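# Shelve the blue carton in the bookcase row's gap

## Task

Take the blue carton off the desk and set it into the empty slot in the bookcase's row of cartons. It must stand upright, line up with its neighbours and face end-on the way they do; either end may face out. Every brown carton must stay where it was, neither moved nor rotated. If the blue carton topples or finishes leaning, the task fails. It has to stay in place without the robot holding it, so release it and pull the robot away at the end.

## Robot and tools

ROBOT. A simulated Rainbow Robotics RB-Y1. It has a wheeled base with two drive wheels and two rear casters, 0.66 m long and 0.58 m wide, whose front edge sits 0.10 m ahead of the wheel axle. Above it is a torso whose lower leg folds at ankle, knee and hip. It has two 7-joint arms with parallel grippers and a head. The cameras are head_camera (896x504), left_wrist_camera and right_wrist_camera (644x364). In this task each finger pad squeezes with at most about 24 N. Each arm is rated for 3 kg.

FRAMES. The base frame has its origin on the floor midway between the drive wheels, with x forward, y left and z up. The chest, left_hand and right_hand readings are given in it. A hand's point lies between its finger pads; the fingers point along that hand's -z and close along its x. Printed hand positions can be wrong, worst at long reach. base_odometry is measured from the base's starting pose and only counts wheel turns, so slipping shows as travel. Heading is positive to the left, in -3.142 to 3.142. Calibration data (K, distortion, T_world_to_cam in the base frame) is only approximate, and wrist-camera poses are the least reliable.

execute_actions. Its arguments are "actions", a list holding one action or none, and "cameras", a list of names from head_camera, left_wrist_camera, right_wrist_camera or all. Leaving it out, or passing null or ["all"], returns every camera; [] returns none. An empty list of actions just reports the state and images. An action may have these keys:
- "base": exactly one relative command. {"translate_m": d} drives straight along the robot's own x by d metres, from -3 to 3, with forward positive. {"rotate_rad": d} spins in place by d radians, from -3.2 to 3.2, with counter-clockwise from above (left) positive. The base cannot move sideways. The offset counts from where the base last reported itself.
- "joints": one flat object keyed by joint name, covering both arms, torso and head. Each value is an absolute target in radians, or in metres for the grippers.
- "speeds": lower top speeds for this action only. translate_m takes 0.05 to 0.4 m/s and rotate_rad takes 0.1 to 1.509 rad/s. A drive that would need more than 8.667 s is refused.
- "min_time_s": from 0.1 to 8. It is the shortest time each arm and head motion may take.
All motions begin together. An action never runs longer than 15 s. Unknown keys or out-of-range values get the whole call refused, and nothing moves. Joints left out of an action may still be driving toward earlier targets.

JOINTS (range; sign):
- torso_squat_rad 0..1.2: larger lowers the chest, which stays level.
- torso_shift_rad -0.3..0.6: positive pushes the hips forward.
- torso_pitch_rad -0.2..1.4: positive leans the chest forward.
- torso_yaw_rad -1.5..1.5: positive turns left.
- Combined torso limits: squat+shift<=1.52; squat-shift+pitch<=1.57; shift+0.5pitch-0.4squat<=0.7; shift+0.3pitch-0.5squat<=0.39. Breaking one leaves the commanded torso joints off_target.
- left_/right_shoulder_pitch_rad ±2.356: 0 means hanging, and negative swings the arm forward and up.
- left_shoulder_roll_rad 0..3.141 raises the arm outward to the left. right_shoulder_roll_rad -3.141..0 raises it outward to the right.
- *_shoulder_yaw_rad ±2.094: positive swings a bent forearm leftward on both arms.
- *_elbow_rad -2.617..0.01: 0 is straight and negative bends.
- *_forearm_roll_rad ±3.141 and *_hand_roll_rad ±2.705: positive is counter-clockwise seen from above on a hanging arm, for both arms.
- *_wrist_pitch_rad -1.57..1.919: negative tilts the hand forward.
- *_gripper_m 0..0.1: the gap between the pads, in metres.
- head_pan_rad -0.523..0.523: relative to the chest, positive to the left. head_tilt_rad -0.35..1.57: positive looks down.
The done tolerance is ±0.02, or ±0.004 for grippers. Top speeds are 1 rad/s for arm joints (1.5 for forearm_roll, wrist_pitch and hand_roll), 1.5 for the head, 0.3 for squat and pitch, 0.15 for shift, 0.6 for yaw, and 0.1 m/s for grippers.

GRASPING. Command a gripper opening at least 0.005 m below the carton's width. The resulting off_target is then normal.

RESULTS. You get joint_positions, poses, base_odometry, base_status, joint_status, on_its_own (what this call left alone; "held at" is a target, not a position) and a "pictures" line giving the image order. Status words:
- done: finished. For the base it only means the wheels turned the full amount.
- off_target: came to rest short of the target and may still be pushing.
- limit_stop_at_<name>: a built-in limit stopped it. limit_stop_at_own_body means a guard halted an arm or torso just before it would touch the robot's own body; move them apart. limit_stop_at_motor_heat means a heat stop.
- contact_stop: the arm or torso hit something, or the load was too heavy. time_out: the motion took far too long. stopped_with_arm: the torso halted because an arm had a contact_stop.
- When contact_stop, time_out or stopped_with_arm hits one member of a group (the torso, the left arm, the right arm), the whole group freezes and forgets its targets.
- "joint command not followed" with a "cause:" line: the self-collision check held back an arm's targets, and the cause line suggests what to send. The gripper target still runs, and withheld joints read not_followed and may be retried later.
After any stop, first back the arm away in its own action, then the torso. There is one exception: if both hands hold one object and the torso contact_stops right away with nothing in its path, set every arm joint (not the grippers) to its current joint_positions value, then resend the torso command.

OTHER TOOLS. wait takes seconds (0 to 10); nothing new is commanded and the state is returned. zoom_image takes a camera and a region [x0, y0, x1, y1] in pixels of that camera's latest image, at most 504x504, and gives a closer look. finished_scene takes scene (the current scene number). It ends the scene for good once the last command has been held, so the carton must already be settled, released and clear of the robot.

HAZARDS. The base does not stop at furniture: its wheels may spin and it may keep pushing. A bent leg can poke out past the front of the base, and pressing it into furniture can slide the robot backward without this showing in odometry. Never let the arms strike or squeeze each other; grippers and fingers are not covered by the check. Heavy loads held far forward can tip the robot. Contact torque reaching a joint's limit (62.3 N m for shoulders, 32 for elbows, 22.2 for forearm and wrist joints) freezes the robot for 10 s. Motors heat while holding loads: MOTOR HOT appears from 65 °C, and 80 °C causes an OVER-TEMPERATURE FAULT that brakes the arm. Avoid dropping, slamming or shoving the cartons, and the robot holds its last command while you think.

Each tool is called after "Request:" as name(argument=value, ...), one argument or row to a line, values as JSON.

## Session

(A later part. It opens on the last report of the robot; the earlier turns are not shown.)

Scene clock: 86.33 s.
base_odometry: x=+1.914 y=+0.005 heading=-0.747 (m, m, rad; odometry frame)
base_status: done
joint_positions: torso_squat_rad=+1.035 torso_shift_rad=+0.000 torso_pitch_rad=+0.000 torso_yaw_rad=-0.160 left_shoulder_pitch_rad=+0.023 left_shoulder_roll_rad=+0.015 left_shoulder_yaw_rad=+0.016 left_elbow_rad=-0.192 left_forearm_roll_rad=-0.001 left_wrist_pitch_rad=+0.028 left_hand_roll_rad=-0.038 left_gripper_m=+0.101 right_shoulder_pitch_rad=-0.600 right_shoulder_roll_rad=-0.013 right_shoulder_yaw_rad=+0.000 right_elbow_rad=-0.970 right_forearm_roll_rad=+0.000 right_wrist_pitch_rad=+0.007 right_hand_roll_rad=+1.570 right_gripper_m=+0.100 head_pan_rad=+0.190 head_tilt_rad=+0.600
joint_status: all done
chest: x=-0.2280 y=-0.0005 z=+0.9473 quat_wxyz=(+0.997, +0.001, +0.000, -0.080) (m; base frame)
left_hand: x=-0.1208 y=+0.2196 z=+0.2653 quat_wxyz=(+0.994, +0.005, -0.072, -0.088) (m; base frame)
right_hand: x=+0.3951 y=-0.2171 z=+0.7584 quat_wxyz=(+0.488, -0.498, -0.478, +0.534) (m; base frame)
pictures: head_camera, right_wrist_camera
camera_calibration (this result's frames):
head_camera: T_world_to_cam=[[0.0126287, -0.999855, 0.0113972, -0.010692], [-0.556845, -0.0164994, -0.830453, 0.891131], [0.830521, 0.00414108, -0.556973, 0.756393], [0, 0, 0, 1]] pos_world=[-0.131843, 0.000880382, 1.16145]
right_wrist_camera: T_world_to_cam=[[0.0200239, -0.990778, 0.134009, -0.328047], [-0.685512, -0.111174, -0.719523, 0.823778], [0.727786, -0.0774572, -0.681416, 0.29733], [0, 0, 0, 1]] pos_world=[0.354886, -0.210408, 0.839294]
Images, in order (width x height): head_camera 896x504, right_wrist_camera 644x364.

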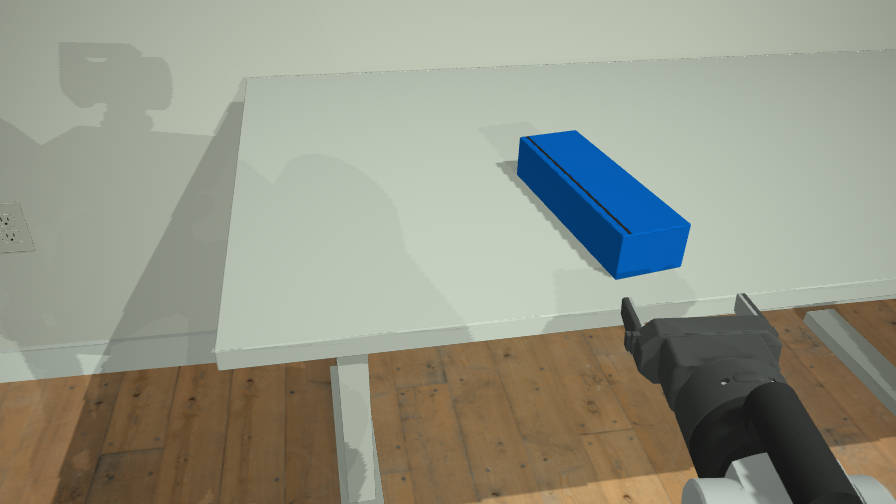

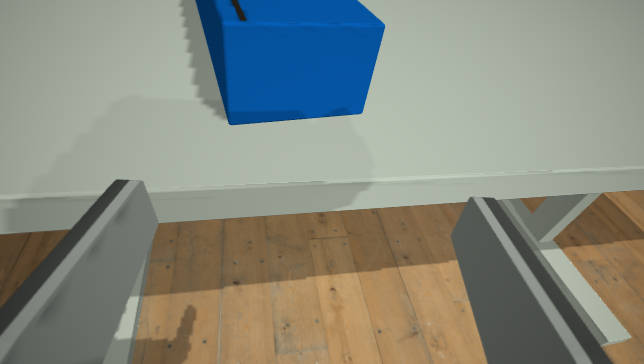

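Request:
execute_actions(
  actions=[
    {"base":{"translate_m":-0.1}},
  ],
  cameras=[],
)

Request:
execute_actions(
  actions=[
    {"base":{"rotate_rad":1.13}},
  ],
  cameras=[],
)

Request:
execute_actions(
  actions=[
    {"base":{"translate_m":-0.272}},
  ],
  cameras=[],
)

Request:
execute_actions(
  actions=[
    {"base":{"rotate_rad":-0.8}},
  ],
  cameras=[],
)

Request:
execute_actions(
  actions=[
    {"base":{"translate_m":0.22}},
  ],
  cameras=["head_camera","right_wrist_camera"],
)

Scene clock: 96.57 s.
base_odometry: x=+1.841 y=+0.073 heading=-0.748 (m, m, rad; odometry frame)
base_status: done
joint_positions: torso_squat_rad=+1.035 torso_shift_rad=+0.000 torso_pitch_rad=+0.000 torso_yaw_rad=-0.160 left_shoulder_pitch_rad=+0.023 left_shoulder_roll_rad=+0.015 left_shoulder_yaw_rad=+0.016 left_elbow_rad=-0.192 left_forearm_roll_rad=-0.001 left_wrist_pitch_rad=+0.028 left_hand_roll_rad=-0.038 left_gripper_m=+0.101 right_shoulder_pitch_rad=-0.600 right_shoulder_roll_rad=-0.013 right_shoulder_yaw_rad=+0.000 right_elbow_rad=-0.970 right_forearm_roll_rad=+0.000 right_wrist_pitch_rad=+0.007 right_hand_roll_rad=+1.570 right_gripper_m=+0.100 head_pan_rad=+0.190 head_tilt_rad=+0.600
joint_status: not commanded
chest: x=-0.2281 y=-0.0005 z=+0.9473 quat_wxyz=(+0.997, +0.001, +0.000, -0.080) (m; base frame)
left_hand: x=-0.1208 y=+0.2196 z=+0.2653 quat_wxyz=(+0.994, +0.005, -0.072, -0.088) (m; base frame)
right_hand: x=+0.3951 y=-0.2171 z=+0.7585 quat_wxyz=(+0.488, -0.498, -0.478, +0.534) (m; base frame)
pictures: none
No camera images: the call's "cameras" was empty. Leave "cameras" out to get every camera's image.

Scene clock: 99.93 s.
base_odometry: x=+1.841 y=+0.073 heading=+0.382 (m, m, rad; odometry frame)
base_status: done
joint_positions: torso_squat_rad=+1.035 torso_shift_rad=+0.000 torso_pitch_rad=+0.000 torso_yaw_rad=-0.160 left_shoulder_pitch_rad=+0.023 left_shoulder_roll_rad=+0.015 left_shoulder_yaw_rad=+0.016 left_elbow_rad=-0.192 left_forearm_roll_rad=-0.001 left_wrist_pitch_rad=+0.028 left_hand_roll_rad=-0.038 left_gripper_m=+0.101 right_shoulder_pitch_rad=-0.600 right_shoulder_roll_rad=-0.013 right_shoulder_yaw_rad=+0.000 right_elbow_rad=-0.970 right_forearm_roll_rad=+0.000 right_wrist_pitch_rad=+0.007 right_hand_roll_rad=+1.570 right_gripper_m=+0.100 head_pan_rad=+0.190 head_tilt_rad=+0.600
joint_status: not commanded
chest: x=-0.2281 y=-0.0005 z=+0.9473 quat_wxyz=(+0.997, +0.001, +0.000, -0.080) (m; base frame)
left_hand: x=-0.1208 y=+0.2196 z=+0.2654 quat_wxyz=(+0.994, +0.005, -0.072, -0.088) (m; base frame)
right_hand: x=+0.3951 y=-0.2171 z=+0.7585 quat_wxyz=(+0.488, -0.498, -0.478, +0.534) (m; base frame)
pictures: none
No camera images: the call's "cameras" was empty. Leave "cameras" out to get every camera's image.

Scene clock: 102.13 s.
base_odometry: x=+1.588 y=-0.028 heading=+0.382 (m, m, rad; odometry frame)
base_status: done
joint_positions: torso_squat_rad=+1.035 torso_shift_rad=+0.000 torso_pitch_rad=+0.000 torso_yaw_rad=-0.160 left_shoulder_pitch_rad=+0.023 left_shoulder_roll_rad=+0.015 left_shoulder_yaw_rad=+0.016 left_elbow_rad=-0.192 left_forearm_roll_rad=-0.001 left_wrist_pitch_rad=+0.028 left_hand_roll_rad=-0.038 left_gripper_m=+0.101 right_shoulder_pitch_rad=-0.600 right_shoulder_roll_rad=-0.013 right_shoulder_yaw_rad=+0.000 right_elbow_rad=-0.970 right_forearm_roll_rad=+0.000 right_wrist_pitch_rad=+0.007 right_hand_roll_rad=+1.570 right_gripper_m=+0.100 head_pan_rad=+0.190 head_tilt_rad=+0.600
joint_status: not commanded
chest: x=-0.2281 y=-0.0005 z=+0.9473 quat_wxyz=(+0.997, +0.001, +0.000, -0.080) (m; base frame)
left_hand: x=-0.1208 y=+0.2196 z=+0.2654 quat_wxyz=(+0.994, +0.005, -0.072, -0.088) (m; base frame)
right_hand: x=+0.3951 y=-0.2171 z=+0.7585 quat_wxyz=(+0.488, -0.498, -0.478, +0.534) (m; base frame)
pictures: none
No camera images: the call's "cameras" was empty. Leave "cameras" out to get every camera's image.

Scene clock: 105.00 s.
base_odometry: x=+1.588 y=-0.028 heading=-0.417 (m, m, rad; odometry frame)
base_status: done
joint_positions: torso_squat_rad=+1.035 torso_shift_rad=+0.000 torso_pitch_rad=+0.000 torso_yaw_rad=-0.160 left_shoulder_pitch_rad=+0.023 left_shoulder_roll_rad=+0.015 left_shoulder_yaw_rad=+0.016 left_elbow_rad=-0.192 left_forearm_roll_rad=-0.001 left_wrist_pitch_rad=+0.028 left_hand_roll_rad=-0.038 left_gripper_m=+0.101 right_shoulder_pitch_rad=-0.600 right_shoulder_roll_rad=-0.013 right_shoulder_yaw_rad=+0.000 right_elbow_rad=-0.970 right_forearm_roll_rad=+0.000 right_wrist_pitch_rad=+0.007 right_hand_roll_rad=+1.570 right_gripper_m=+0.100 head_pan_rad=+0.190 head_tilt_rad=+0.600
joint_status: not commanded
chest: x=-0.2281 y=-0.0005 z=+0.9473 quat_wxyz=(+0.997, +0.001, +0.000, -0.080) (m; base frame)
left_hand: x=-0.1208 y=+0.2196 z=+0.2654 quat_wxyz=(+0.994, +0.005, -0.072, -0.088) (m; base frame)
right_hand: x=+0.3951 y=-0.2172 z=+0.7585 quat_wxyz=(+0.488, -0.498, -0.478, +0.534) (m; base frame)
pictures: none
No camera images: the call's "cameras" was empty. Leave "cameras" out to get every camera's image.

Scene clock: 107.03 s.
base_odometry: x=+1.789 y=-0.117 heading=-0.418 (m, m, rad; odometry frame)
base_status: done
joint_positions: torso_squat_rad=+1.035 torso_shift_rad=+0.000 torso_pitch_rad=+0.000 torso_yaw_rad=-0.160 left_shoulder_pitch_rad=+0.023 left_shoulder_roll_rad=+0.015 left_shoulder_yaw_rad=+0.016 left_elbow_rad=-0.192 left_forearm_roll_rad=-0.001 left_wrist_pitch_rad=+0.028 left_hand_roll_rad=-0.038 left_gripper_m=+0.101 right_shoulder_pitch_rad=-0.600 right_shoulder_roll_rad=-0.013 right_shoulder_yaw_rad=+0.000 right_elbow_rad=-0.970 right_forearm_roll_rad=+0.000 right_wrist_pitch_rad=+0.007 right_hand_roll_rad=+1.570 right_gripper_m=+0.100 head_pan_rad=+0.190 head_tilt_rad=+0.600
joint_status: not commanded
chest: x=-0.2279 y=-0.0005 z=+0.9473 quat_wxyz=(+0.997, +0.001, +0.000, -0.080) (m; base frame)
left_hand: x=-0.1207 y=+0.2196 z=+0.2654 quat_wxyz=(+0.994, +0.005, -0.072, -0.088) (m; base frame)
right_hand: x=+0.3952 y=-0.2172 z=+0.7583 quat_wxyz=(+0.488, -0.498, -0.478, +0.534) (m; base frame)
pictures: head_camera, right_wrist_camera
camera_calibration (this result's frames):
head_camera: T_world_to_cam=[[0.01266, -0.999856, 0.0113353, -0.0106577], [-0.557024, -0.0164664, -0.830333, 0.891064], [0.8304, 0.00419801, -0.557152, 0.756451], [0, 0, 0, 1]] pos_world=[-0.131678, 0.000840851, 1.16146]
right_wrist_camera: T_world_to_cam=[[0.0199888, -0.990778, 0.134015, -0.328103], [-0.685687, -0.111136, -0.719362, 0.823711], [0.727622, -0.0775131, -0.681585, 0.297356], [0, 0, 0, 1]] pos_world=[0.355004, -0.210485, 0.83919]
Images, in order (width x height): head_camera 896x504, right_wrist_camera 644x364.

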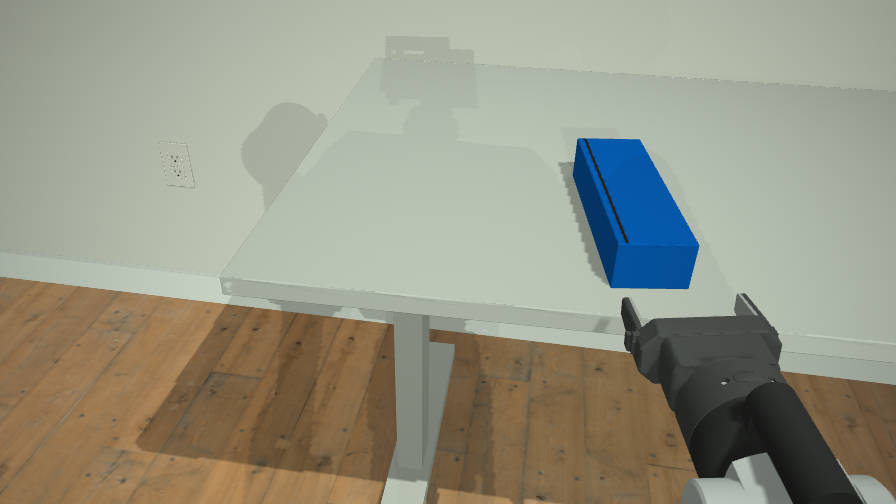

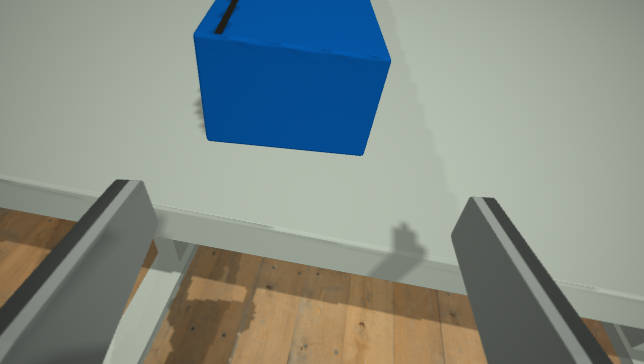

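Slightly left needed (~1 cm).

Request:
execute_actions(
  actions=[
    {"joints":{"torso_yaw_rad":-0.14}},
  ],
  cameras=[],
)

Request:
execute_actions(
  actions=[
    {"base":{"translate_m":0.13},"speeds":{"translate_m":0.1}},
  ],
  cameras=["head_camera","right_wrist_camera"],
)

Scene clock: 111.57 s.
base_odometry: x=+1.789 y=-0.117 heading=-0.418 (m, m, rad; odometry frame)
base_status: not commanded
joint_positions: torso_squat_rad=+1.035 torso_shift_rad=+0.000 torso_pitch_rad=+0.000 torso_yaw_rad=-0.140 left_shoulder_pitch_rad=+0.023 left_shoulder_roll_rad=+0.015 left_shoulder_yaw_rad=+0.016 left_elbow_rad=-0.192 left_forearm_roll_rad=-0.001 left_wrist_pitch_rad=+0.028 left_hand_roll_rad=-0.038 left_gripper_m=+0.101 right_shoulder_pitch_rad=-0.600 right_shoulder_roll_rad=-0.013 right_shoulder_yaw_rad=+0.000 right_elbow_rad=-0.970 right_forearm_roll_rad=+0.000 right_wrist_pitch_rad=+0.007 right_hand_roll_rad=+1.570 right_gripper_m=+0.100 head_pan_rad=+0.190 head_tilt_rad=+0.600
joint_status: all done
chest: x=-0.2279 y=-0.0005 z=+0.9473 quat_wxyz=(+0.998, +0.001, +0.000, -0.070) (m; base frame)
left_hand: x=-0.1252 y=+0.2217 z=+0.2654 quat_wxyz=(+0.994, +0.006, -0.072, -0.078) (m; base frame)
right_hand: x=+0.3994 y=-0.2047 z=+0.7584 quat_wxyz=(+0.483, -0.493, -0.483, +0.539) (m; base frame)
pictures: none
No camera images: the call's "cameras" was empty. Leave "cameras" out to get every camera's image.

Scene clock: 113.73 s.
base_odometry: x=+1.908 y=-0.170 heading=-0.418 (m, m, rad; odometry frame)
base_status: done
joint_positions: torso_squat_rad=+1.035 torso_shift_rad=+0.000 torso_pitch_rad=+0.000 torso_yaw_rad=-0.140 left_shoulder_pitch_rad=+0.023 left_shoulder_roll_rad=+0.015 left_shoulder_yaw_rad=+0.016 left_elbow_rad=-0.192 left_forearm_roll_rad=-0.001 left_wrist_pitch_rad=+0.028 left_hand_roll_rad=-0.038 left_gripper_m=+0.101 right_shoulder_pitch_rad=-0.600 right_shoulder_roll_rad=-0.013 right_shoulder_yaw_rad=+0.000 right_elbow_rad=-0.970 right_forearm_roll_rad=+0.000 right_wrist_pitch_rad=+0.007 right_hand_roll_rad=+1.570 right_gripper_m=+0.100 head_pan_rad=+0.190 head_tilt_rad=+0.600
joint_status: not commanded
chest: x=-0.2279 y=-0.0005 z=+0.9473 quat_wxyz=(+0.998, +0.001, +0.000, -0.070) (m; base frame)
left_hand: x=-0.1252 y=+0.2217 z=+0.2654 quat_wxyz=(+0.994, +0.006, -0.072, -0.078) (m; base frame)
right_hand: x=+0.3994 y=-0.2047 z=+0.7584 quat_wxyz=(+0.483, -0.493, -0.483, +0.539) (m; base frame)
pictures: head_camera, right_wrist_camera
camera_calibration (this result's frames):
head_camera: T_world_to_cam=[[0.0326974, -0.999401, 0.0113379, -0.00609228], [-0.556516, -0.0276279, -0.830378, 0.891195], [0.830193, 0.0208415, -0.557086, 0.756372], [0, 0, 0, 1]] pos_world=[-0.131772, 0.00276927, 1.16146]
right_wrist_camera: T_world_to_cam=[[0.0397844, -0.990179, 0.134025, -0.323602], [-0.683255, -0.124831, -0.71943, 0.82431], [0.729095, -0.0629512, -0.681511, 0.297637], [0, 0, 0, 1]] pos_world=[0.359082, -0.198788, 0.839248]
Images, in order (width x height): head_camera 896x504, right_wrist_camera 644x364.

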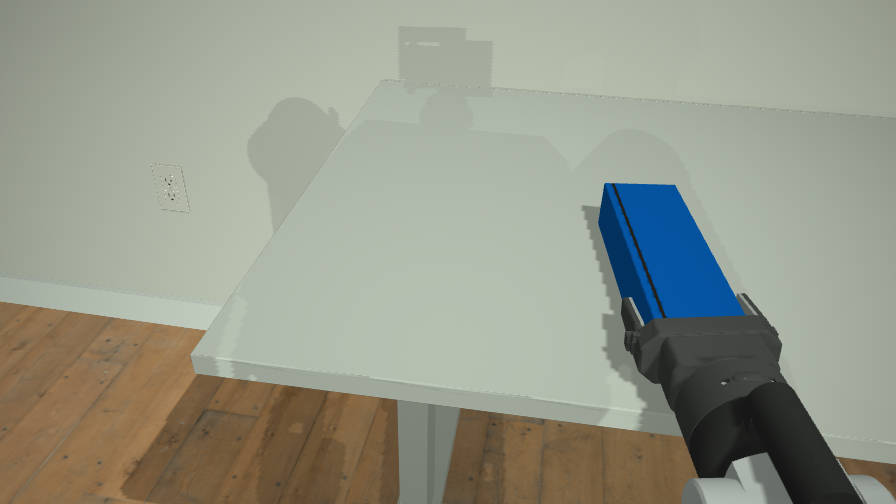

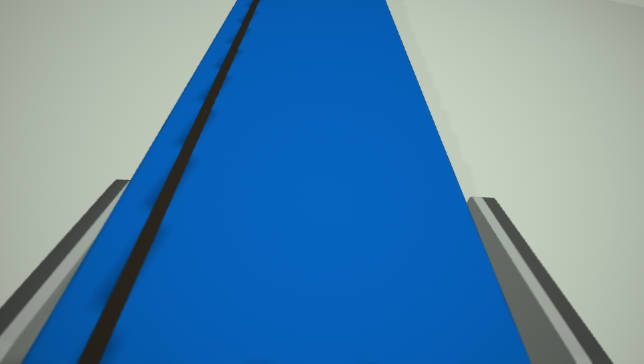

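Request:
execute_actions(
  actions=[
    {"joints":{"right_gripper_m":0.05}},
  ],
  cameras=[],
)

Request:
execute_actions(
  actions=[
    {"joints":{"torso_squat_rad":0.98,"torso_yaw_rad":-0.19}},
  ],
  cameras=[],
)

Request:
execute_actions(
  actions=[
    {"base":{"translate_m":-0.5},"speeds":{"translate_m":0.25}},
  ],
  cameras=["head_camera"],
)

Request:
execute_actions(
  actions=[
    {"base":{"rotate_rad":3.0},"speeds":{"rotate_rad":0.6},"joints":{"head_tilt_rad":0.3}},
  ],
  cameras=["head_camera"],
)

Scene clock: 120.03 s.
base_odometry: x=+1.908 y=-0.170 heading=-0.418 (m, m, rad; odometry frame)
base_status: not commanded
joint_positions: torso_squat_rad=+1.035 torso_shift_rad=+0.000 torso_pitch_rad=+0.000 torso_yaw_rad=-0.140 left_shoulder_pitch_rad=+0.023 left_shoulder_roll_rad=+0.015 left_shoulder_yaw_rad=+0.016 left_elbow_rad=-0.192 left_forearm_roll_rad=-0.001 left_wrist_pitch_rad=+0.028 left_hand_roll_rad=-0.038 left_gripper_m=+0.101 right_shoulder_pitch_rad=-0.600 right_shoulder_roll_rad=-0.013 right_shoulder_yaw_rad=+0.000 right_elbow_rad=-0.970 right_forearm_roll_rad=+0.000 right_wrist_pitch_rad=+0.007 right_hand_roll_rad=+1.570 right_gripper_m=+0.087 head_pan_rad=+0.190 head_tilt_rad=+0.600
joint_status: right_gripper_m off_target (ended at +0.087, target +0.050)
chest: x=-0.2279 y=-0.0005 z=+0.9473 quat_wxyz=(+0.998, +0.001, +0.000, -0.070) (m; base frame)
left_hand: x=-0.1252 y=+0.2217 z=+0.2654 quat_wxyz=(+0.994, +0.006, -0.072, -0.078) (m; base frame)
right_hand: x=+0.3994 y=-0.2047 z=+0.7584 quat_wxyz=(+0.483, -0.493, -0.483, +0.539) (m; base frame)
pictures: none
No camera images: the call's "cameras" was empty. Leave "cameras" out to get every camera's image.

Scene clock: 120.93 s.
base_odometry: x=+1.908 y=-0.170 heading=-0.418 (m, m, rad; odometry frame)
base_status: not commanded
joint_positions: torso_squat_rad=+0.980 torso_shift_rad=+0.000 torso_pitch_rad=+0.000 torso_yaw_rad=-0.190 left_shoulder_pitch_rad=+0.023 left_shoulder_roll_rad=+0.015 left_shoulder_yaw_rad=+0.016 left_elbow_rad=-0.192 left_forearm_roll_rad=-0.001 left_wrist_pitch_rad=+0.028 left_hand_roll_rad=-0.038 left_gripper_m=+0.101 right_shoulder_pitch_rad=-0.600 right_shoulder_roll_rad=-0.013 right_shoulder_yaw_rad=+0.000 right_elbow_rad=-0.970 right_forearm_roll_rad=+0.000 right_wrist_pitch_rad=+0.007 right_hand_roll_rad=+1.570 right_gripper_m=+0.087 head_pan_rad=+0.190 head_tilt_rad=+0.600
joint_status: all done
chest: x=-0.2279 y=-0.0006 z=+0.9798 quat_wxyz=(+0.995, +0.001, +0.000, -0.095) (m; base frame)
left_hand: x=-0.1143 y=+0.2163 z=+0.2979 quat_wxyz=(+0.992, +0.004, -0.072, -0.103) (m; base frame)
right_hand: x=+0.3885 y=-0.2358 z=+0.7908 quat_wxyz=(+0.496, -0.505, -0.471, +0.527) (m; base frame)
pictures: none
No camera images: the call's "cameras" was empty. Leave "cameras" out to get every camera's image.

Scene clock: 124.37 s.
base_odometry: x=+1.451 y=+0.033 heading=-0.419 (m, m, rad; odometry frame)
base_status: done
joint_positions: torso_squat_rad=+0.980 torso_shift_rad=+0.000 torso_pitch_rad=+0.000 torso_yaw_rad=-0.190 left_shoulder_pitch_rad=+0.023 left_shoulder_roll_rad=+0.015 left_shoulder_yaw_rad=+0.016 left_elbow_rad=-0.192 left_forearm_roll_rad=-0.001 left_wrist_pitch_rad=+0.028 left_hand_roll_rad=-0.038 left_gripper_m=+0.101 right_shoulder_pitch_rad=-0.600 right_shoulder_roll_rad=-0.013 right_shoulder_yaw_rad=+0.000 right_elbow_rad=-0.970 right_forearm_roll_rad=+0.000 right_wrist_pitch_rad=+0.007 right_hand_roll_rad=+1.570 right_gripper_m=+0.087 head_pan_rad=+0.190 head_tilt_rad=+0.600
joint_status: not commanded
chest: x=-0.2280 y=-0.0006 z=+0.9798 quat_wxyz=(+0.995, +0.001, +0.000, -0.095) (m; base frame)
left_hand: x=-0.1144 y=+0.2163 z=+0.2979 quat_wxyz=(+0.992, +0.004, -0.072, -0.103) (m; base frame)
right_hand: x=+0.3884 y=-0.2358 z=+0.7909 quat_wxyz=(+0.496, -0.505, -0.471, +0.527) (m; base frame)
pictures: head_camera
camera_calibration (this result's frames):
head_camera: T_world_to_cam=[[-0.0172055, -0.999788, 0.0113325, -0.0178453], [-0.557184, 0.000176302, -0.830389, 0.918058], [0.830211, -0.0206016, -0.557069, 0.774499], [0, 0, 0, 1]] pos_world=[-0.131777, -0.00204742, 1.194]
Images, in order (width x height): head_camera 896x504.

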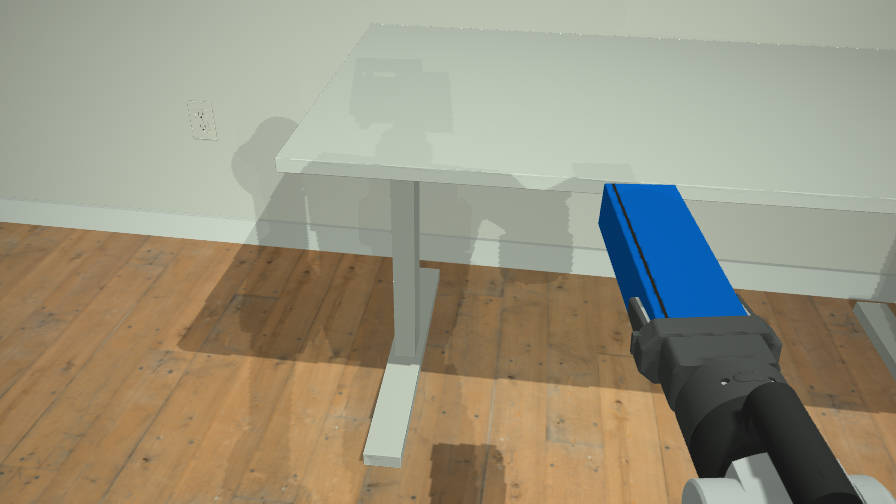

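Scene clock: 131.00 s.
base_odometry: x=+1.451 y=+0.033 heading=+2.581 (m, m, rad; odometry frame)
base_status: done
joint_positions: torso_squat_rad=+0.980 torso_shift_rad=+0.000 torso_pitch_rad=+0.000 torso_yaw_rad=-0.190 left_shoulder_pitch_rad=+0.023 left_shoulder_roll_rad=+0.015 left_shoulder_yaw_rad=+0.016 left_elbow_rad=-0.192 left_forearm_roll_rad=-0.001 left_wrist_pitch_rad=+0.028 left_hand_roll_rad=-0.038 left_gripper_m=+0.101 right_shoulder_pitch_rad=-0.600 right_shoulder_roll_rad=-0.013 right_shoulder_yaw_rad=+0.000 right_elbow_rad=-0.970 right_forearm_roll_rad=+0.000 right_wrist_pitch_rad=+0.007 right_hand_roll_rad=+1.570 right_gripper_m=+0.087 head_pan_rad=+0.190 head_tilt_rad=+0.300
joint_status: all done
chest: x=-0.2280 y=-0.0006 z=+0.9798 quat_wxyz=(+0.995, +0.001, +0.000, -0.095) (m; base frame)
left_hand: x=-0.1144 y=+0.2163 z=+0.2979 quat_wxyz=(+0.992, +0.004, -0.072, -0.103) (m; base frame)
right_hand: x=+0.3884 y=-0.2358 z=+0.7909 quat_wxyz=(+0.496, -0.505, -0.471, +0.527) (m; base frame)
pictures: head_camera
camera_calibration (this result's frames):
head_camera: T_world_to_cam=[[-0.0201534, -0.999781, 0.00568031, -0.011785], [-0.286958, 0.000341834, -0.957943, 1.12434], [0.957731, -0.0209358, -0.286902, 0.482047], [0, 0, 0, 1]] pos_world=[-0.139271, -0.00207474, 1.21542]
Images, in order (width x height): head_camera 896x504.

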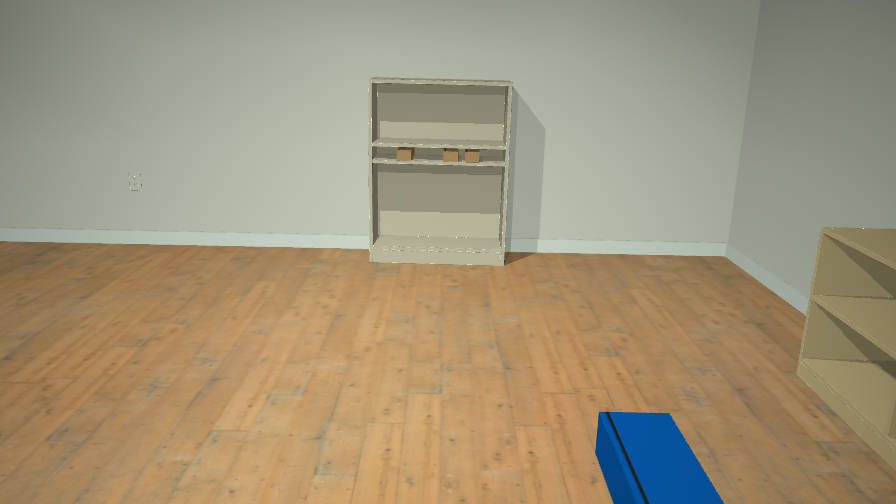

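Request:
execute_actions(
  actions=[
    {"base":{"rotate_rad":0.128}},
  ],
  cameras=[],
)

Request:
execute_actions(
  actions=[
    {"base":{"translate_m":2.6}},
  ],
  cameras=[],
)

Request:
execute_actions(
  actions=[
    {"base":{"rotate_rad":-0.2},"joints":{"head_tilt_rad":0.6}},
  ],
  cameras=["head_camera"],
)

Scene clock: 138.87 s.
base_odometry: x=+1.451 y=+0.033 heading=+2.708 (m, m, rad; odometry frame)
base_status: done
joint_positions: torso_squat_rad=+0.980 torso_shift_rad=+0.000 torso_pitch_rad=+0.000 torso_yaw_rad=-0.190 left_shoulder_pitch_rad=+0.023 left_shoulder_roll_rad=+0.015 left_shoulder_yaw_rad=+0.016 left_elbow_rad=-0.192 left_forearm_roll_rad=-0.001 left_wrist_pitch_rad=+0.028 left_hand_roll_rad=-0.038 left_gripper_m=+0.101 right_shoulder_pitch_rad=-0.600 right_shoulder_roll_rad=-0.013 right_shoulder_yaw_rad=+0.000 right_elbow_rad=-0.970 right_forearm_roll_rad=+0.000 right_wrist_pitch_rad=+0.007 right_hand_roll_rad=+1.570 right_gripper_m=+0.087 head_pan_rad=+0.190 head_tilt_rad=+0.300
joint_status: not commanded
chest: x=-0.2280 y=-0.0006 z=+0.9798 quat_wxyz=(+0.995, +0.001, +0.000, -0.095) (m; base frame)
left_hand: x=-0.1144 y=+0.2163 z=+0.2979 quat_wxyz=(+0.992, +0.004, -0.072, -0.103) (m; base frame)
right_hand: x=+0.3884 y=-0.2358 z=+0.7909 quat_wxyz=(+0.496, -0.505, -0.471, +0.527) (m; base frame)
pictures: none
No camera images: the call's "cameras" was empty. Leave "cameras" out to get every camera's image.

Scene clock: 146.83 s.
base_odometry: x=-0.909 y=+1.123 heading=+2.709 (m, m, rad; odometry frame)
base_status: done
joint_positions: torso_squat_rad=+0.980 torso_shift_rad=+0.000 torso_pitch_rad=+0.000 torso_yaw_rad=-0.190 left_shoulder_pitch_rad=+0.023 left_shoulder_roll_rad=+0.015 left_shoulder_yaw_rad=+0.016 left_elbow_rad=-0.192 left_forearm_roll_rad=-0.001 left_wrist_pitch_rad=+0.028 left_hand_roll_rad=-0.038 left_gripper_m=+0.101 right_shoulder_pitch_rad=-0.600 right_shoulder_roll_rad=-0.013 right_shoulder_yaw_rad=+0.000 right_elbow_rad=-0.970 right_forearm_roll_rad=+0.000 right_wrist_pitch_rad=+0.007 right_hand_roll_rad=+1.570 right_gripper_m=+0.087 head_pan_rad=+0.190 head_tilt_rad=+0.300
joint_status: not commanded
chest: x=-0.2279 y=-0.0006 z=+0.9798 quat_wxyz=(+0.995, +0.001, +0.000, -0.095) (m; base frame)
left_hand: x=-0.1142 y=+0.2163 z=+0.2979 quat_wxyz=(+0.992, +0.004, -0.072, -0.103) (m; base frame)
right_hand: x=+0.3884 y=-0.2358 z=+0.7908 quat_wxyz=(+0.496, -0.505, -0.471, +0.527) (m; base frame)
pictures: none
No camera images: the call's "cameras" was empty. Leave "cameras" out to get every camera's image.

Scene clock: 148.70 s.
base_odometry: x=-0.909 y=+1.123 heading=+2.509 (m, m, rad; odometry frame)
base_status: done
joint_positions: torso_squat_rad=+0.980 torso_shift_rad=+0.000 torso_pitch_rad=+0.000 torso_yaw_rad=-0.190 left_shoulder_pitch_rad=+0.023 left_shoulder_roll_rad=+0.015 left_shoulder_yaw_rad=+0.016 left_elbow_rad=-0.192 left_forearm_roll_rad=-0.001 left_wrist_pitch_rad=+0.028 left_hand_roll_rad=-0.038 left_gripper_m=+0.101 right_shoulder_pitch_rad=-0.600 right_shoulder_roll_rad=-0.013 right_shoulder_yaw_rad=+0.000 right_elbow_rad=-0.970 right_forearm_roll_rad=+0.000 right_wrist_pitch_rad=+0.007 right_hand_roll_rad=+1.570 right_gripper_m=+0.087 head_pan_rad=+0.190 head_tilt_rad=+0.600
joint_status: all done
chest: x=-0.2279 y=-0.0006 z=+0.9798 quat_wxyz=(+0.995, +0.001, +0.000, -0.095) (m; base frame)
left_hand: x=-0.1142 y=+0.2163 z=+0.2979 quat_wxyz=(+0.992, +0.004, -0.072, -0.103) (m; base frame)
right_hand: x=+0.3884 y=-0.2358 z=+0.7908 quat_wxyz=(+0.496, -0.505, -0.471, +0.527) (m; base frame)
pictures: head_camera
camera_calibration (this result's frames):
head_camera: T_world_to_cam=[[-0.0172074, -0.999788, 0.0113071, -0.0178321], [-0.557259, 0.000200263, -0.830339, 0.91805], [0.830161, -0.0205889, -0.557144, 0.774503], [0, 0, 0, 1]] pos_world=[-0.131677, -0.00206602, 1.194]
Images, in order (width x height): head_camera 896x504.

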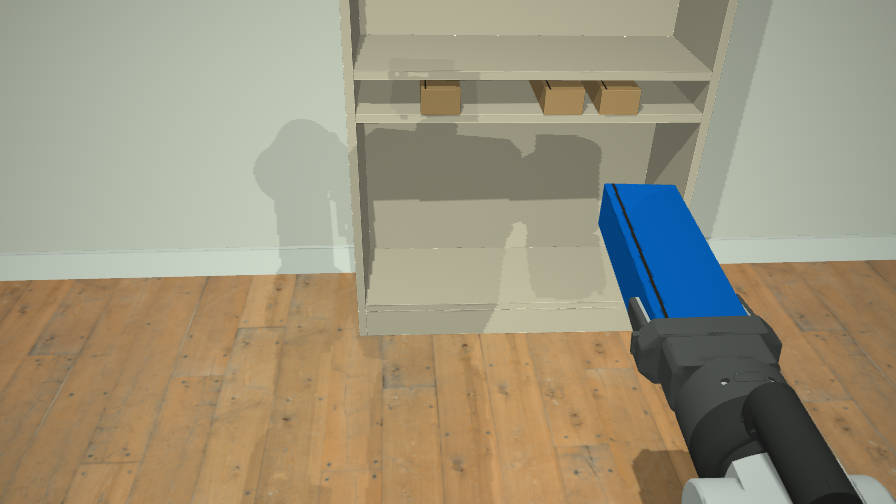

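Request:
execute_actions(
  actions=[
    {"base":{"rotate_rad":0.3},"joints":{"torso_squat_rad":1.16}},
  ],
  cameras=[],
)

Request:
execute_actions(
  actions=[
    {"base":{"translate_m":0.305}},
  ],
  cameras=[],
)

Request:
execute_actions(
  actions=[
    {"base":{"rotate_rad":-0.3}},
  ],
  cameras=[],
)

Request:
execute_actions(
  actions=[
    {"base":{"translate_m":0.27}},
  ],
  cameras=["head_camera","right_wrist_camera"],
)

Scene clock: 164.20 s.
base_odometry: x=-0.909 y=+1.123 heading=+2.809 (m, m, rad; odometry frame)
base_status: done
joint_positions: torso_squat_rad=+1.077 torso_shift_rad=+0.000 torso_pitch_rad=+0.000 torso_yaw_rad=-0.190 left_shoulder_pitch_rad=+0.023 left_shoulder_roll_rad=+0.015 left_shoulder_yaw_rad=+0.016 left_elbow_rad=-0.192 left_forearm_roll_rad=-0.001 left_wrist_pitch_rad=+0.028 left_hand_roll_rad=-0.038 left_gripper_m=+0.101 right_shoulder_pitch_rad=-0.600 right_shoulder_roll_rad=-0.013 right_shoulder_yaw_rad=+0.000 right_elbow_rad=-0.970 right_forearm_roll_rad=+0.000 right_wrist_pitch_rad=+0.007 right_hand_roll_rad=+1.570 right_gripper_m=+0.087 head_pan_rad=+0.190 head_tilt_rad=+0.600
joint_status: torso_squat_rad limit_stop_at_own_body (moved +0.097 of +0.180)
on_its_own: torso_squat_rad is held at +1.077, not at your +1.160, since a limit_stop_at_own_body
chest: x=-0.2280 y=-0.0005 z=+0.9214 quat_wxyz=(+0.995, +0.001, +0.000, -0.095) (m; base frame)
left_hand: x=-0.1142 y=+0.2163 z=+0.2395 quat_wxyz=(+0.992, +0.004, -0.072, -0.103) (m; base frame)
right_hand: x=+0.3883 y=-0.2358 z=+0.7322 quat_wxyz=(+0.496, -0.505, -0.471, +0.527) (m; base frame)
pictures: none
No camera images: the call's "cameras" was empty. Leave "cameras" out to get every camera's image.

not run: a stop came earlier in this reply.

not run: a stop came earlier in this reply.

not run: a stop came earlier in this reply.

Request:
execute_actions(
  actions=[
    {"base":{"translate_m":0.305},"joints":{"left_elbow_rad":-1.3}},
  ],
  cameras=[],
)

Request:
execute_actions(
  actions=[
    {"base":{"rotate_rad":-0.3},"joints":{"torso_squat_rad":1.16}},
  ],
  cameras=[],
)

Request:
execute_actions(
  actions=[
    {"base":{"translate_m":0.27}},
  ],
  cameras=["head_camera","right_wrist_camera"],
)

Scene clock: 175.80 s.
base_odometry: x=-1.198 y=+1.223 heading=+2.809 (m, m, rad; odometry frame)
base_status: done
joint_positions: torso_squat_rad=+1.077 torso_shift_rad=+0.000 torso_pitch_rad=+0.000 torso_yaw_rad=-0.190 left_shoulder_pitch_rad=+0.023 left_shoulder_roll_rad=+0.015 left_shoulder_yaw_rad=+0.016 left_elbow_rad=-0.201 left_forearm_roll_rad=-0.001 left_wrist_pitch_rad=+0.028 left_hand_roll_rad=-0.038 left_gripper_m=+0.101 right_shoulder_pitch_rad=-0.600 right_shoulder_roll_rad=-0.013 right_shoulder_yaw_rad=+0.000 right_elbow_rad=-0.970 right_forearm_roll_rad=+0.000 right_wrist_pitch_rad=+0.007 right_hand_roll_rad=+1.570 right_gripper_m=+0.087 head_pan_rad=+0.190 head_tilt_rad=+0.600
joint_status: left_elbow_rad limit_stop_at_own_body (moved -0.009 of -1.108)
on_its_own: torso_squat_rad is held at +1.077, not at your +1.160, since a limit_stop_at_own_body; left_elbow_rad is held at -0.202, not at your -1.300, since a limit_stop_at_own_body
chest: x=-0.2279 y=-0.0005 z=+0.9215 quat_wxyz=(+0.995, +0.001, +0.000, -0.095) (m; base frame)
left_hand: x=-0.1099 y=+0.2155 z=+0.2400 quat_wxyz=(+0.992, +0.004, -0.076, -0.103) (m; base frame)
right_hand: x=+0.3884 y=-0.2358 z=+0.7323 quat_wxyz=(+0.496, -0.505, -0.471, +0.527) (m; base frame)
pictures: none
No camera images: the call's "cameras" was empty. Leave "cameras" out to get every camera's image.

not run: a stop came earlier in this reply.

not run: a stop came earlier in this reply.

Request:
execute_actions(
  actions=[
    {"base":{"rotate_rad":-0.3},"joints":{"left_shoulder_roll_rad":0.5}},
  ],
  cameras=[],
)

Request:
execute_actions(
  actions=[
    {"base":{"translate_m":0.27},"joints":{"torso_squat_rad":1.16}},
  ],
  cameras=["head_camera","right_wrist_camera"],
)

Scene clock: 181.03 s.
base_odometry: x=-1.198 y=+1.223 heading=+2.509 (m, m, rad; odometry frame)
base_status: done
joint_positions: torso_squat_rad=+1.077 torso_shift_rad=+0.000 torso_pitch_rad=+0.000 torso_yaw_rad=-0.190 left_shoulder_pitch_rad=+0.023 left_shoulder_roll_rad=+0.015 left_shoulder_yaw_rad=+0.016 left_elbow_rad=-0.201 left_forearm_roll_rad=-0.001 left_wrist_pitch_rad=+0.028 left_hand_roll_rad=-0.038 left_gripper_m=+0.101 right_shoulder_pitch_rad=-0.600 right_shoulder_roll_rad=-0.013 right_shoulder_yaw_rad=+0.000 right_elbow_rad=-0.970 right_forearm_roll_rad=+0.000 right_wrist_pitch_rad=+0.007 right_hand_roll_rad=+1.570 right_gripper_m=+0.087 head_pan_rad=+0.190 head_tilt_rad=+0.600
joint_status: left_shoulder_roll_rad limit_stop_at_own_body (moved +0.000 of +0.485)
on_its_own: torso_squat_rad is held at +1.077, not at your +1.160, since a limit_stop_at_own_body; left_shoulder_roll_rad is held at +0.015, not at your +0.500, since a limit_stop_at_own_body; left_elbow_rad is held at -0.202, not at your -1.300, since a limit_stop_at_own_body
chest: x=-0.2279 y=-0.0005 z=+0.9215 quat_wxyz=(+0.995, +0.001, +0.000, -0.095) (m; base frame)
left_hand: x=-0.1099 y=+0.2155 z=+0.2400 quat_wxyz=(+0.992, +0.004, -0.076, -0.103) (m; base frame)
right_hand: x=+0.3884 y=-0.2358 z=+0.7323 quat_wxyz=(+0.496, -0.505, -0.471, +0.527) (m; base frame)
pictures: none
No camera images: the call's "cameras" was empty. Leave "cameras" out to get every camera's image.

not run: a stop came earlier in this reply.

Request:
execute_actions(
  actions=[
    {"joints":{"torso_squat_rad":0.85}},
  ],
  cameras=[],
)

Request:
execute_actions(
  actions=[
    {"joints":{"left_elbow_rad":-1.4}},
  ],
  cameras=[],
)

Request:
execute_actions(
  actions=[
    {"base":{"translate_m":0.27},"speeds":{"translate_m":0.15},"joints":{"torso_squat_rad":1.16}},
  ],
  cameras=["head_camera","right_wrist_camera"],
)

Scene clock: 193.03 s.
base_odometry: x=-1.198 y=+1.223 heading=+2.509 (m, m, rad; odometry frame)
base_status: not commanded
joint_positions: torso_squat_rad=+0.850 torso_shift_rad=+0.000 torso_pitch_rad=+0.000 torso_yaw_rad=-0.190 left_shoulder_pitch_rad=+0.023 left_shoulder_roll_rad=+0.015 left_shoulder_yaw_rad=+0.016 left_elbow_rad=-0.201 left_forearm_roll_rad=-0.001 left_wrist_pitch_rad=+0.028 left_hand_roll_rad=-0.038 left_gripper_m=+0.101 right_shoulder_pitch_rad=-0.600 right_shoulder_roll_rad=-0.013 right_shoulder_yaw_rad=+0.000 right_elbow_rad=-0.970 right_forearm_roll_rad=+0.000 right_wrist_pitch_rad=+0.007 right_hand_roll_rad=+1.570 right_gripper_m=+0.087 head_pan_rad=+0.190 head_tilt_rad=+0.600
joint_status: all done
on_its_own: left_shoulder_roll_rad is held at +0.015, not at your +0.500, since a limit_stop_at_own_body; left_elbow_rad is held at -0.202, not at your -1.300, since a limit_stop_at_own_body
chest: x=-0.2278 y=-0.0006 z=+1.0519 quat_wxyz=(+0.995, +0.001, +0.000, -0.095) (m; base frame)
left_hand: x=-0.1099 y=+0.2155 z=+0.3704 quat_wxyz=(+0.992, +0.004, -0.076, -0.103) (m; base frame)
right_hand: x=+0.3884 y=-0.2359 z=+0.8627 quat_wxyz=(+0.496, -0.505, -0.470, +0.527) (m; base frame)
pictures: none
No camera images: the call's "cameras" was empty. Leave "cameras" out to get every camera's image.

Scene clock: 194.87 s.
base_odometry: x=-1.198 y=+1.223 heading=+2.509 (m, m, rad; odometry frame)
base_status: not commanded
joint_positions: torso_squat_rad=+0.850 torso_shift_rad=+0.000 torso_pitch_rad=+0.000 torso_yaw_rad=-0.190 left_shoulder_pitch_rad=+0.023 left_shoulder_roll_rad=+0.015 left_shoulder_yaw_rad=+0.016 left_elbow_rad=-1.400 left_forearm_roll_rad=-0.001 left_wrist_pitch_rad=+0.028 left_hand_roll_rad=-0.038 left_gripper_m=+0.101 right_shoulder_pitch_rad=-0.600 right_shoulder_roll_rad=-0.013 right_shoulder_yaw_rad=+0.000 right_elbow_rad=-0.970 right_forearm_roll_rad=+0.000 right_wrist_pitch_rad=+0.007 right_hand_roll_rad=+1.570 right_gripper_m=+0.087 head_pan_rad=+0.190 head_tilt_rad=+0.600
joint_status: all done
on_its_own: left_shoulder_roll_rad is held at +0.015, not at your +0.500, since a limit_stop_at_own_body
chest: x=-0.2278 y=-0.0006 z=+1.0519 quat_wxyz=(+0.995, +0.001, +0.000, -0.095) (m; base frame)
left_hand: x=+0.3035 y=+0.1401 z=+0.7259 quat_wxyz=(+0.776, -0.033, -0.624, -0.085) (m; base frame)
right_hand: x=+0.3884 y=-0.2359 z=+0.8627 quat_wxyz=(+0.496, -0.505, -0.470, +0.527) (m; base frame)
pictures: none
No camera images: the call's "cameras" was empty. Leave "cameras" out to get every camera's image.

Scene clock: 197.63 s.
base_odometry: x=-1.415 y=+1.383 heading=+2.509 (m, m, rad; odometry frame)
base_status: done
joint_positions: torso_squat_rad=+1.160 torso_shift_rad=+0.000 torso_pitch_rad=+0.000 torso_yaw_rad=-0.190 left_shoulder_pitch_rad=+0.023 left_shoulder_roll_rad=+0.015 left_shoulder_yaw_rad=+0.016 left_elbow_rad=-1.400 left_forearm_roll_rad=-0.001 left_wrist_pitch_rad=+0.028 left_hand_roll_rad=-0.038 left_gripper_m=+0.101 right_shoulder_pitch_rad=-0.600 right_shoulder_roll_rad=-0.013 right_shoulder_yaw_rad=+0.000 right_elbow_rad=-0.970 right_forearm_roll_rad=+0.000 right_wrist_pitch_rad=+0.007 right_hand_roll_rad=+1.570 right_gripper_m=+0.087 head_pan_rad=+0.190 head_tilt_rad=+0.600
joint_status: all done
on_its_own: left_shoulder_roll_rad is held at +0.015, not at your +0.500, since a limit_stop_at_own_body
chest: x=-0.2280 y=-0.0005 z=+0.8695 quat_wxyz=(+0.995, +0.001, +0.000, -0.095) (m; base frame)
left_hand: x=+0.3034 y=+0.1402 z=+0.5436 quat_wxyz=(+0.776, -0.033, -0.624, -0.085) (m; base frame)
right_hand: x=+0.3884 y=-0.2358 z=+0.6804 quat_wxyz=(+0.496, -0.505, -0.471, +0.527) (m; base frame)
pictures: head_camera, right_wrist_camera
camera_calibration (this result's frames):
head_camera: T_world_to_cam=[[-0.0172222, -0.999788, 0.0112882, -0.0165317], [-0.557254, 0.000224109, -0.830342, 0.826369], [0.830163, -0.0205908, -0.55714, 0.713049], [0, 0, 0, 1]] pos_world=[-0.131735, -0.0020312, 1.08362]
right_wrist_camera: T_world_to_cam=[[-0.00977789, -0.990934, 0.133995, -0.324435], [-0.688889, -0.0904536, -0.719201, 0.766903], [0.724801, -0.09934, -0.681759, 0.243818], [0, 0, 0, 1]] pos_world=[0.348419, -0.227904, 0.761255]
Images, in order (width x height): head_camera 896x504, right_wrist_camera 644x364.

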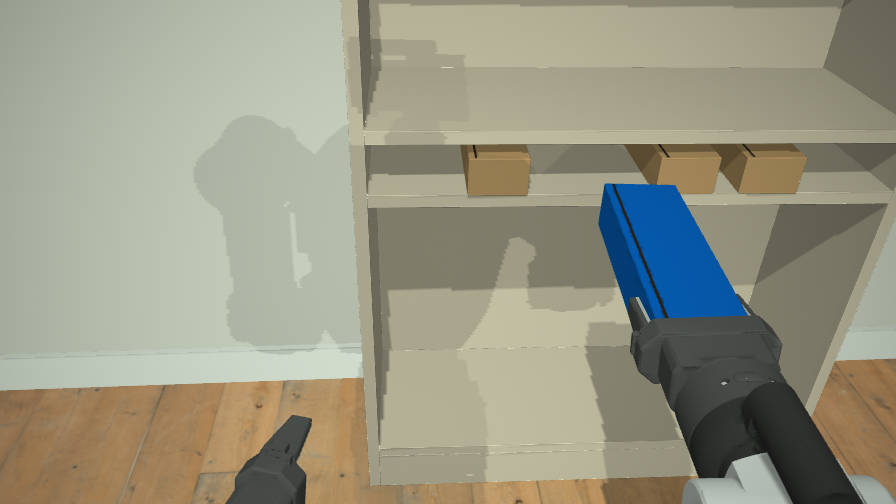

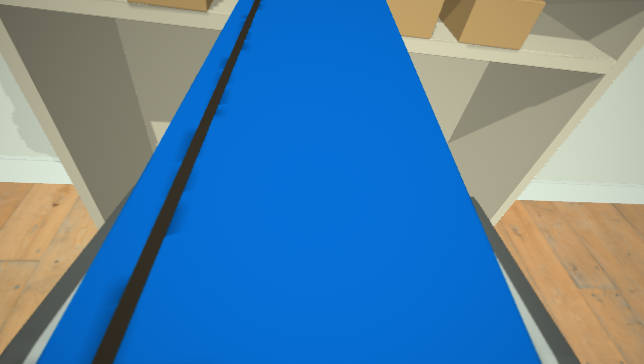

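Request:
execute_actions(
  actions=[
    {"base":{"rotate_rad":-0.15},"joints":{"torso_squat_rad":1.185}},
  ],
  cameras=[],
)

Request:
execute_actions(
  actions=[
    {"base":{"translate_m":-0.2}},
  ],
  cameras=[],
)

Request:
execute_actions(
  actions=[
    {"base":{"rotate_rad":0.15}},
  ],
  cameras=[],
)

Request:
execute_actions(
  actions=[
    {"base":{"translate_m":0.36},"speeds":{"translate_m":0.15}},
  ],
  cameras=["head_camera","right_wrist_camera"],
)

Scene clock: 211.90 s.
base_odometry: x=-1.416 y=+1.383 heading=+2.360 (m, m, rad; odometry frame)
base_status: done
joint_positions: torso_squat_rad=+1.185 torso_shift_rad=+0.000 torso_pitch_rad=+0.000 torso_yaw_rad=-0.190 left_shoulder_pitch_rad=+0.023 left_shoulder_roll_rad=+0.015 left_shoulder_yaw_rad=+0.016 left_elbow_rad=-1.400 left_forearm_roll_rad=-0.001 left_wrist_pitch_rad=+0.028 left_hand_roll_rad=-0.038 left_gripper_m=+0.101 right_shoulder_pitch_rad=-0.600 right_shoulder_roll_rad=-0.013 right_shoulder_yaw_rad=+0.000 right_elbow_rad=-0.970 right_forearm_roll_rad=+0.000 right_wrist_pitch_rad=+0.007 right_hand_roll_rad=+1.570 right_gripper_m=+0.087 head_pan_rad=+0.190 head_tilt_rad=+0.600
joint_status: all done
on_its_own: left_shoulder_roll_rad is held at +0.015, not at your +0.500, since a limit_stop_at_own_body
chest: x=-0.2281 y=-0.0005 z=+0.8533 quat_wxyz=(+0.995, +0.001, +0.000, -0.095) (m; base frame)
left_hand: x=+0.3034 y=+0.1402 z=+0.5275 quat_wxyz=(+0.776, -0.033, -0.624, -0.085) (m; base frame)
right_hand: x=+0.3883 y=-0.2358 z=+0.6644 quat_wxyz=(+0.496, -0.505, -0.471, +0.527) (m; base frame)
pictures: none
No camera images: the call's "cameras" was empty. Leave "cameras" out to get every camera's image.

Scene clock: 214.00 s.
base_odometry: x=-1.274 y=+1.242 heading=+2.359 (m, m, rad; odometry frame)
base_status: done
joint_positions: torso_squat_rad=+1.185 torso_shift_rad=+0.000 torso_pitch_rad=+0.000 torso_yaw_rad=-0.190 left_shoulder_pitch_rad=+0.023 left_shoulder_roll_rad=+0.015 left_shoulder_yaw_rad=+0.016 left_elbow_rad=-1.400 left_forearm_roll_rad=-0.001 left_wrist_pitch_rad=+0.028 left_hand_roll_rad=-0.038 left_gripper_m=+0.101 right_shoulder_pitch_rad=-0.600 right_shoulder_roll_rad=-0.013 right_shoulder_yaw_rad=+0.000 right_elbow_rad=-0.970 right_forearm_roll_rad=+0.000 right_wrist_pitch_rad=+0.007 right_hand_roll_rad=+1.570 right_gripper_m=+0.087 head_pan_rad=+0.190 head_tilt_rad=+0.600
joint_status: not commanded
on_its_own: left_shoulder_roll_rad is held at +0.015, not at your +0.500, since a limit_stop_at_own_body
chest: x=-0.2280 y=-0.0005 z=+0.8533 quat_wxyz=(+0.995, +0.001, +0.000, -0.095) (m; base frame)
left_hand: x=+0.3033 y=+0.1402 z=+0.5274 quat_wxyz=(+0.776, -0.033, -0.624, -0.085) (m; base frame)
right_hand: x=+0.3883 y=-0.2358 z=+0.6644 quat_wxyz=(+0.496, -0.505, -0.471, +0.527) (m; base frame)
pictures: none
No camera images: the call's "cameras" was empty. Leave "cameras" out to get every camera's image.

Scene clock: 215.43 s.
base_odometry: x=-1.274 y=+1.242 heading=+2.508 (m, m, rad; odometry frame)
base_status: done
joint_positions: torso_squat_rad=+1.185 torso_shift_rad=+0.000 torso_pitch_rad=+0.000 torso_yaw_rad=-0.190 left_shoulder_pitch_rad=+0.023 left_shoulder_roll_rad=+0.015 left_shoulder_yaw_rad=+0.016 left_elbow_rad=-1.400 left_forearm_roll_rad=-0.001 left_wrist_pitch_rad=+0.028 left_hand_roll_rad=-0.038 left_gripper_m=+0.101 right_shoulder_pitch_rad=-0.600 right_shoulder_roll_rad=-0.013 right_shoulder_yaw_rad=+0.000 right_elbow_rad=-0.970 right_forearm_roll_rad=+0.000 right_wrist_pitch_rad=+0.007 right_hand_roll_rad=+1.570 right_gripper_m=+0.087 head_pan_rad=+0.190 head_tilt_rad=+0.600
joint_status: not commanded
on_its_own: left_shoulder_roll_rad is held at +0.015, not at your +0.500, since a limit_stop_at_own_body
chest: x=-0.2280 y=-0.0005 z=+0.8533 quat_wxyz=(+0.995, +0.001, +0.000, -0.095) (m; base frame)
left_hand: x=+0.3033 y=+0.1402 z=+0.5274 quat_wxyz=(+0.776, -0.033, -0.624, -0.085) (m; base frame)
right_hand: x=+0.3883 y=-0.2358 z=+0.6644 quat_wxyz=(+0.496, -0.505, -0.471, +0.527) (m; base frame)
pictures: none
No camera images: the call's "cameras" was empty. Leave "cameras" out to get every camera's image.

Scene clock: 218.87 s.
base_odometry: x=-1.564 y=+1.455 heading=+2.509 (m, m, rad; odometry frame)
base_status: done
joint_positions: torso_squat_rad=+1.185 torso_shift_rad=+0.000 torso_pitch_rad=+0.000 torso_yaw_rad=-0.190 left_shoulder_pitch_rad=+0.023 left_shoulder_roll_rad=+0.015 left_shoulder_yaw_rad=+0.016 left_elbow_rad=-1.400 left_forearm_roll_rad=-0.001 left_wrist_pitch_rad=+0.028 left_hand_roll_rad=-0.038 left_gripper_m=+0.101 right_shoulder_pitch_rad=-0.600 right_shoulder_roll_rad=-0.013 right_shoulder_yaw_rad=+0.000 right_elbow_rad=-0.970 right_forearm_roll_rad=+0.000 right_wrist_pitch_rad=+0.007 right_hand_roll_rad=+1.570 right_gripper_m=+0.087 head_pan_rad=+0.190 head_tilt_rad=+0.600
joint_status: not commanded
on_its_own: left_shoulder_roll_rad is held at +0.015, not at your +0.500, since a limit_stop_at_own_body
chest: x=-0.2280 y=-0.0005 z=+0.8533 quat_wxyz=(+0.995, +0.001, +0.000, -0.095) (m; base frame)
left_hand: x=+0.3034 y=+0.1402 z=+0.5274 quat_wxyz=(+0.776, -0.033, -0.624, -0.085) (m; base frame)
right_hand: x=+0.3884 y=-0.2358 z=+0.6643 quat_wxyz=(+0.496, -0.505, -0.471, +0.527) (m; base frame)
pictures: head_camera, right_wrist_camera
camera_calibration (this result's frames):
head_camera: T_world_to_cam=[[-0.0172218, -0.999788, 0.011287, -0.0163419], [-0.557262, 0.000225092, -0.830337, 0.812967], [0.830158, -0.0205897, -0.557147, 0.70407], [0, 0, 0, 1]] pos_world=[-0.131735, -0.00202487, 1.06749]
right_wrist_camera: T_world_to_cam=[[-0.00976973, -0.990933, 0.133999, -0.322268], [-0.688884, -0.0904624, -0.719204, 0.755307], [0.724805, -0.0993361, -0.681755, 0.23282], [0, 0, 0, 1]] pos_world=[0.348422, -0.227892, 0.74513]
Images, in order (width x height): head_camera 896x504, right_wrist_camera 644x364.

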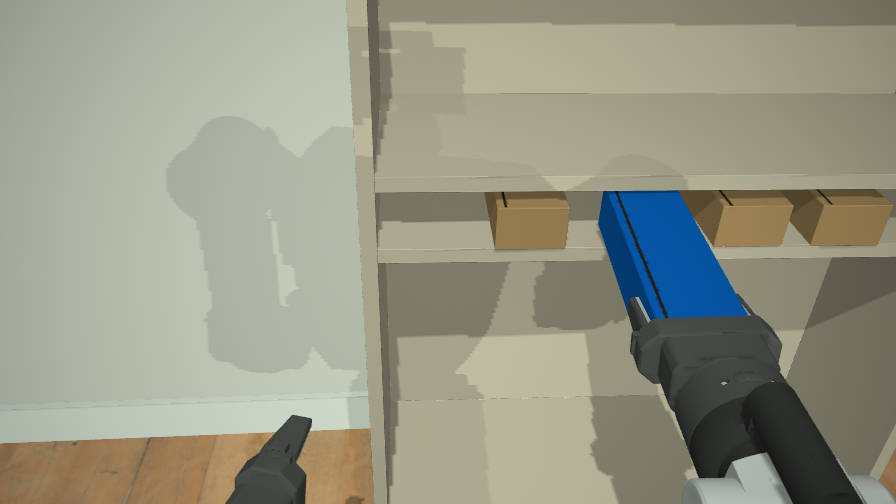

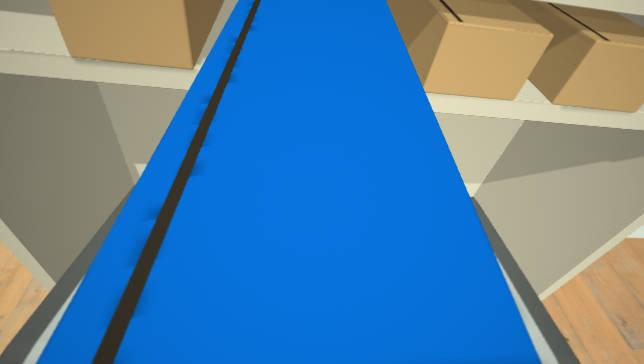

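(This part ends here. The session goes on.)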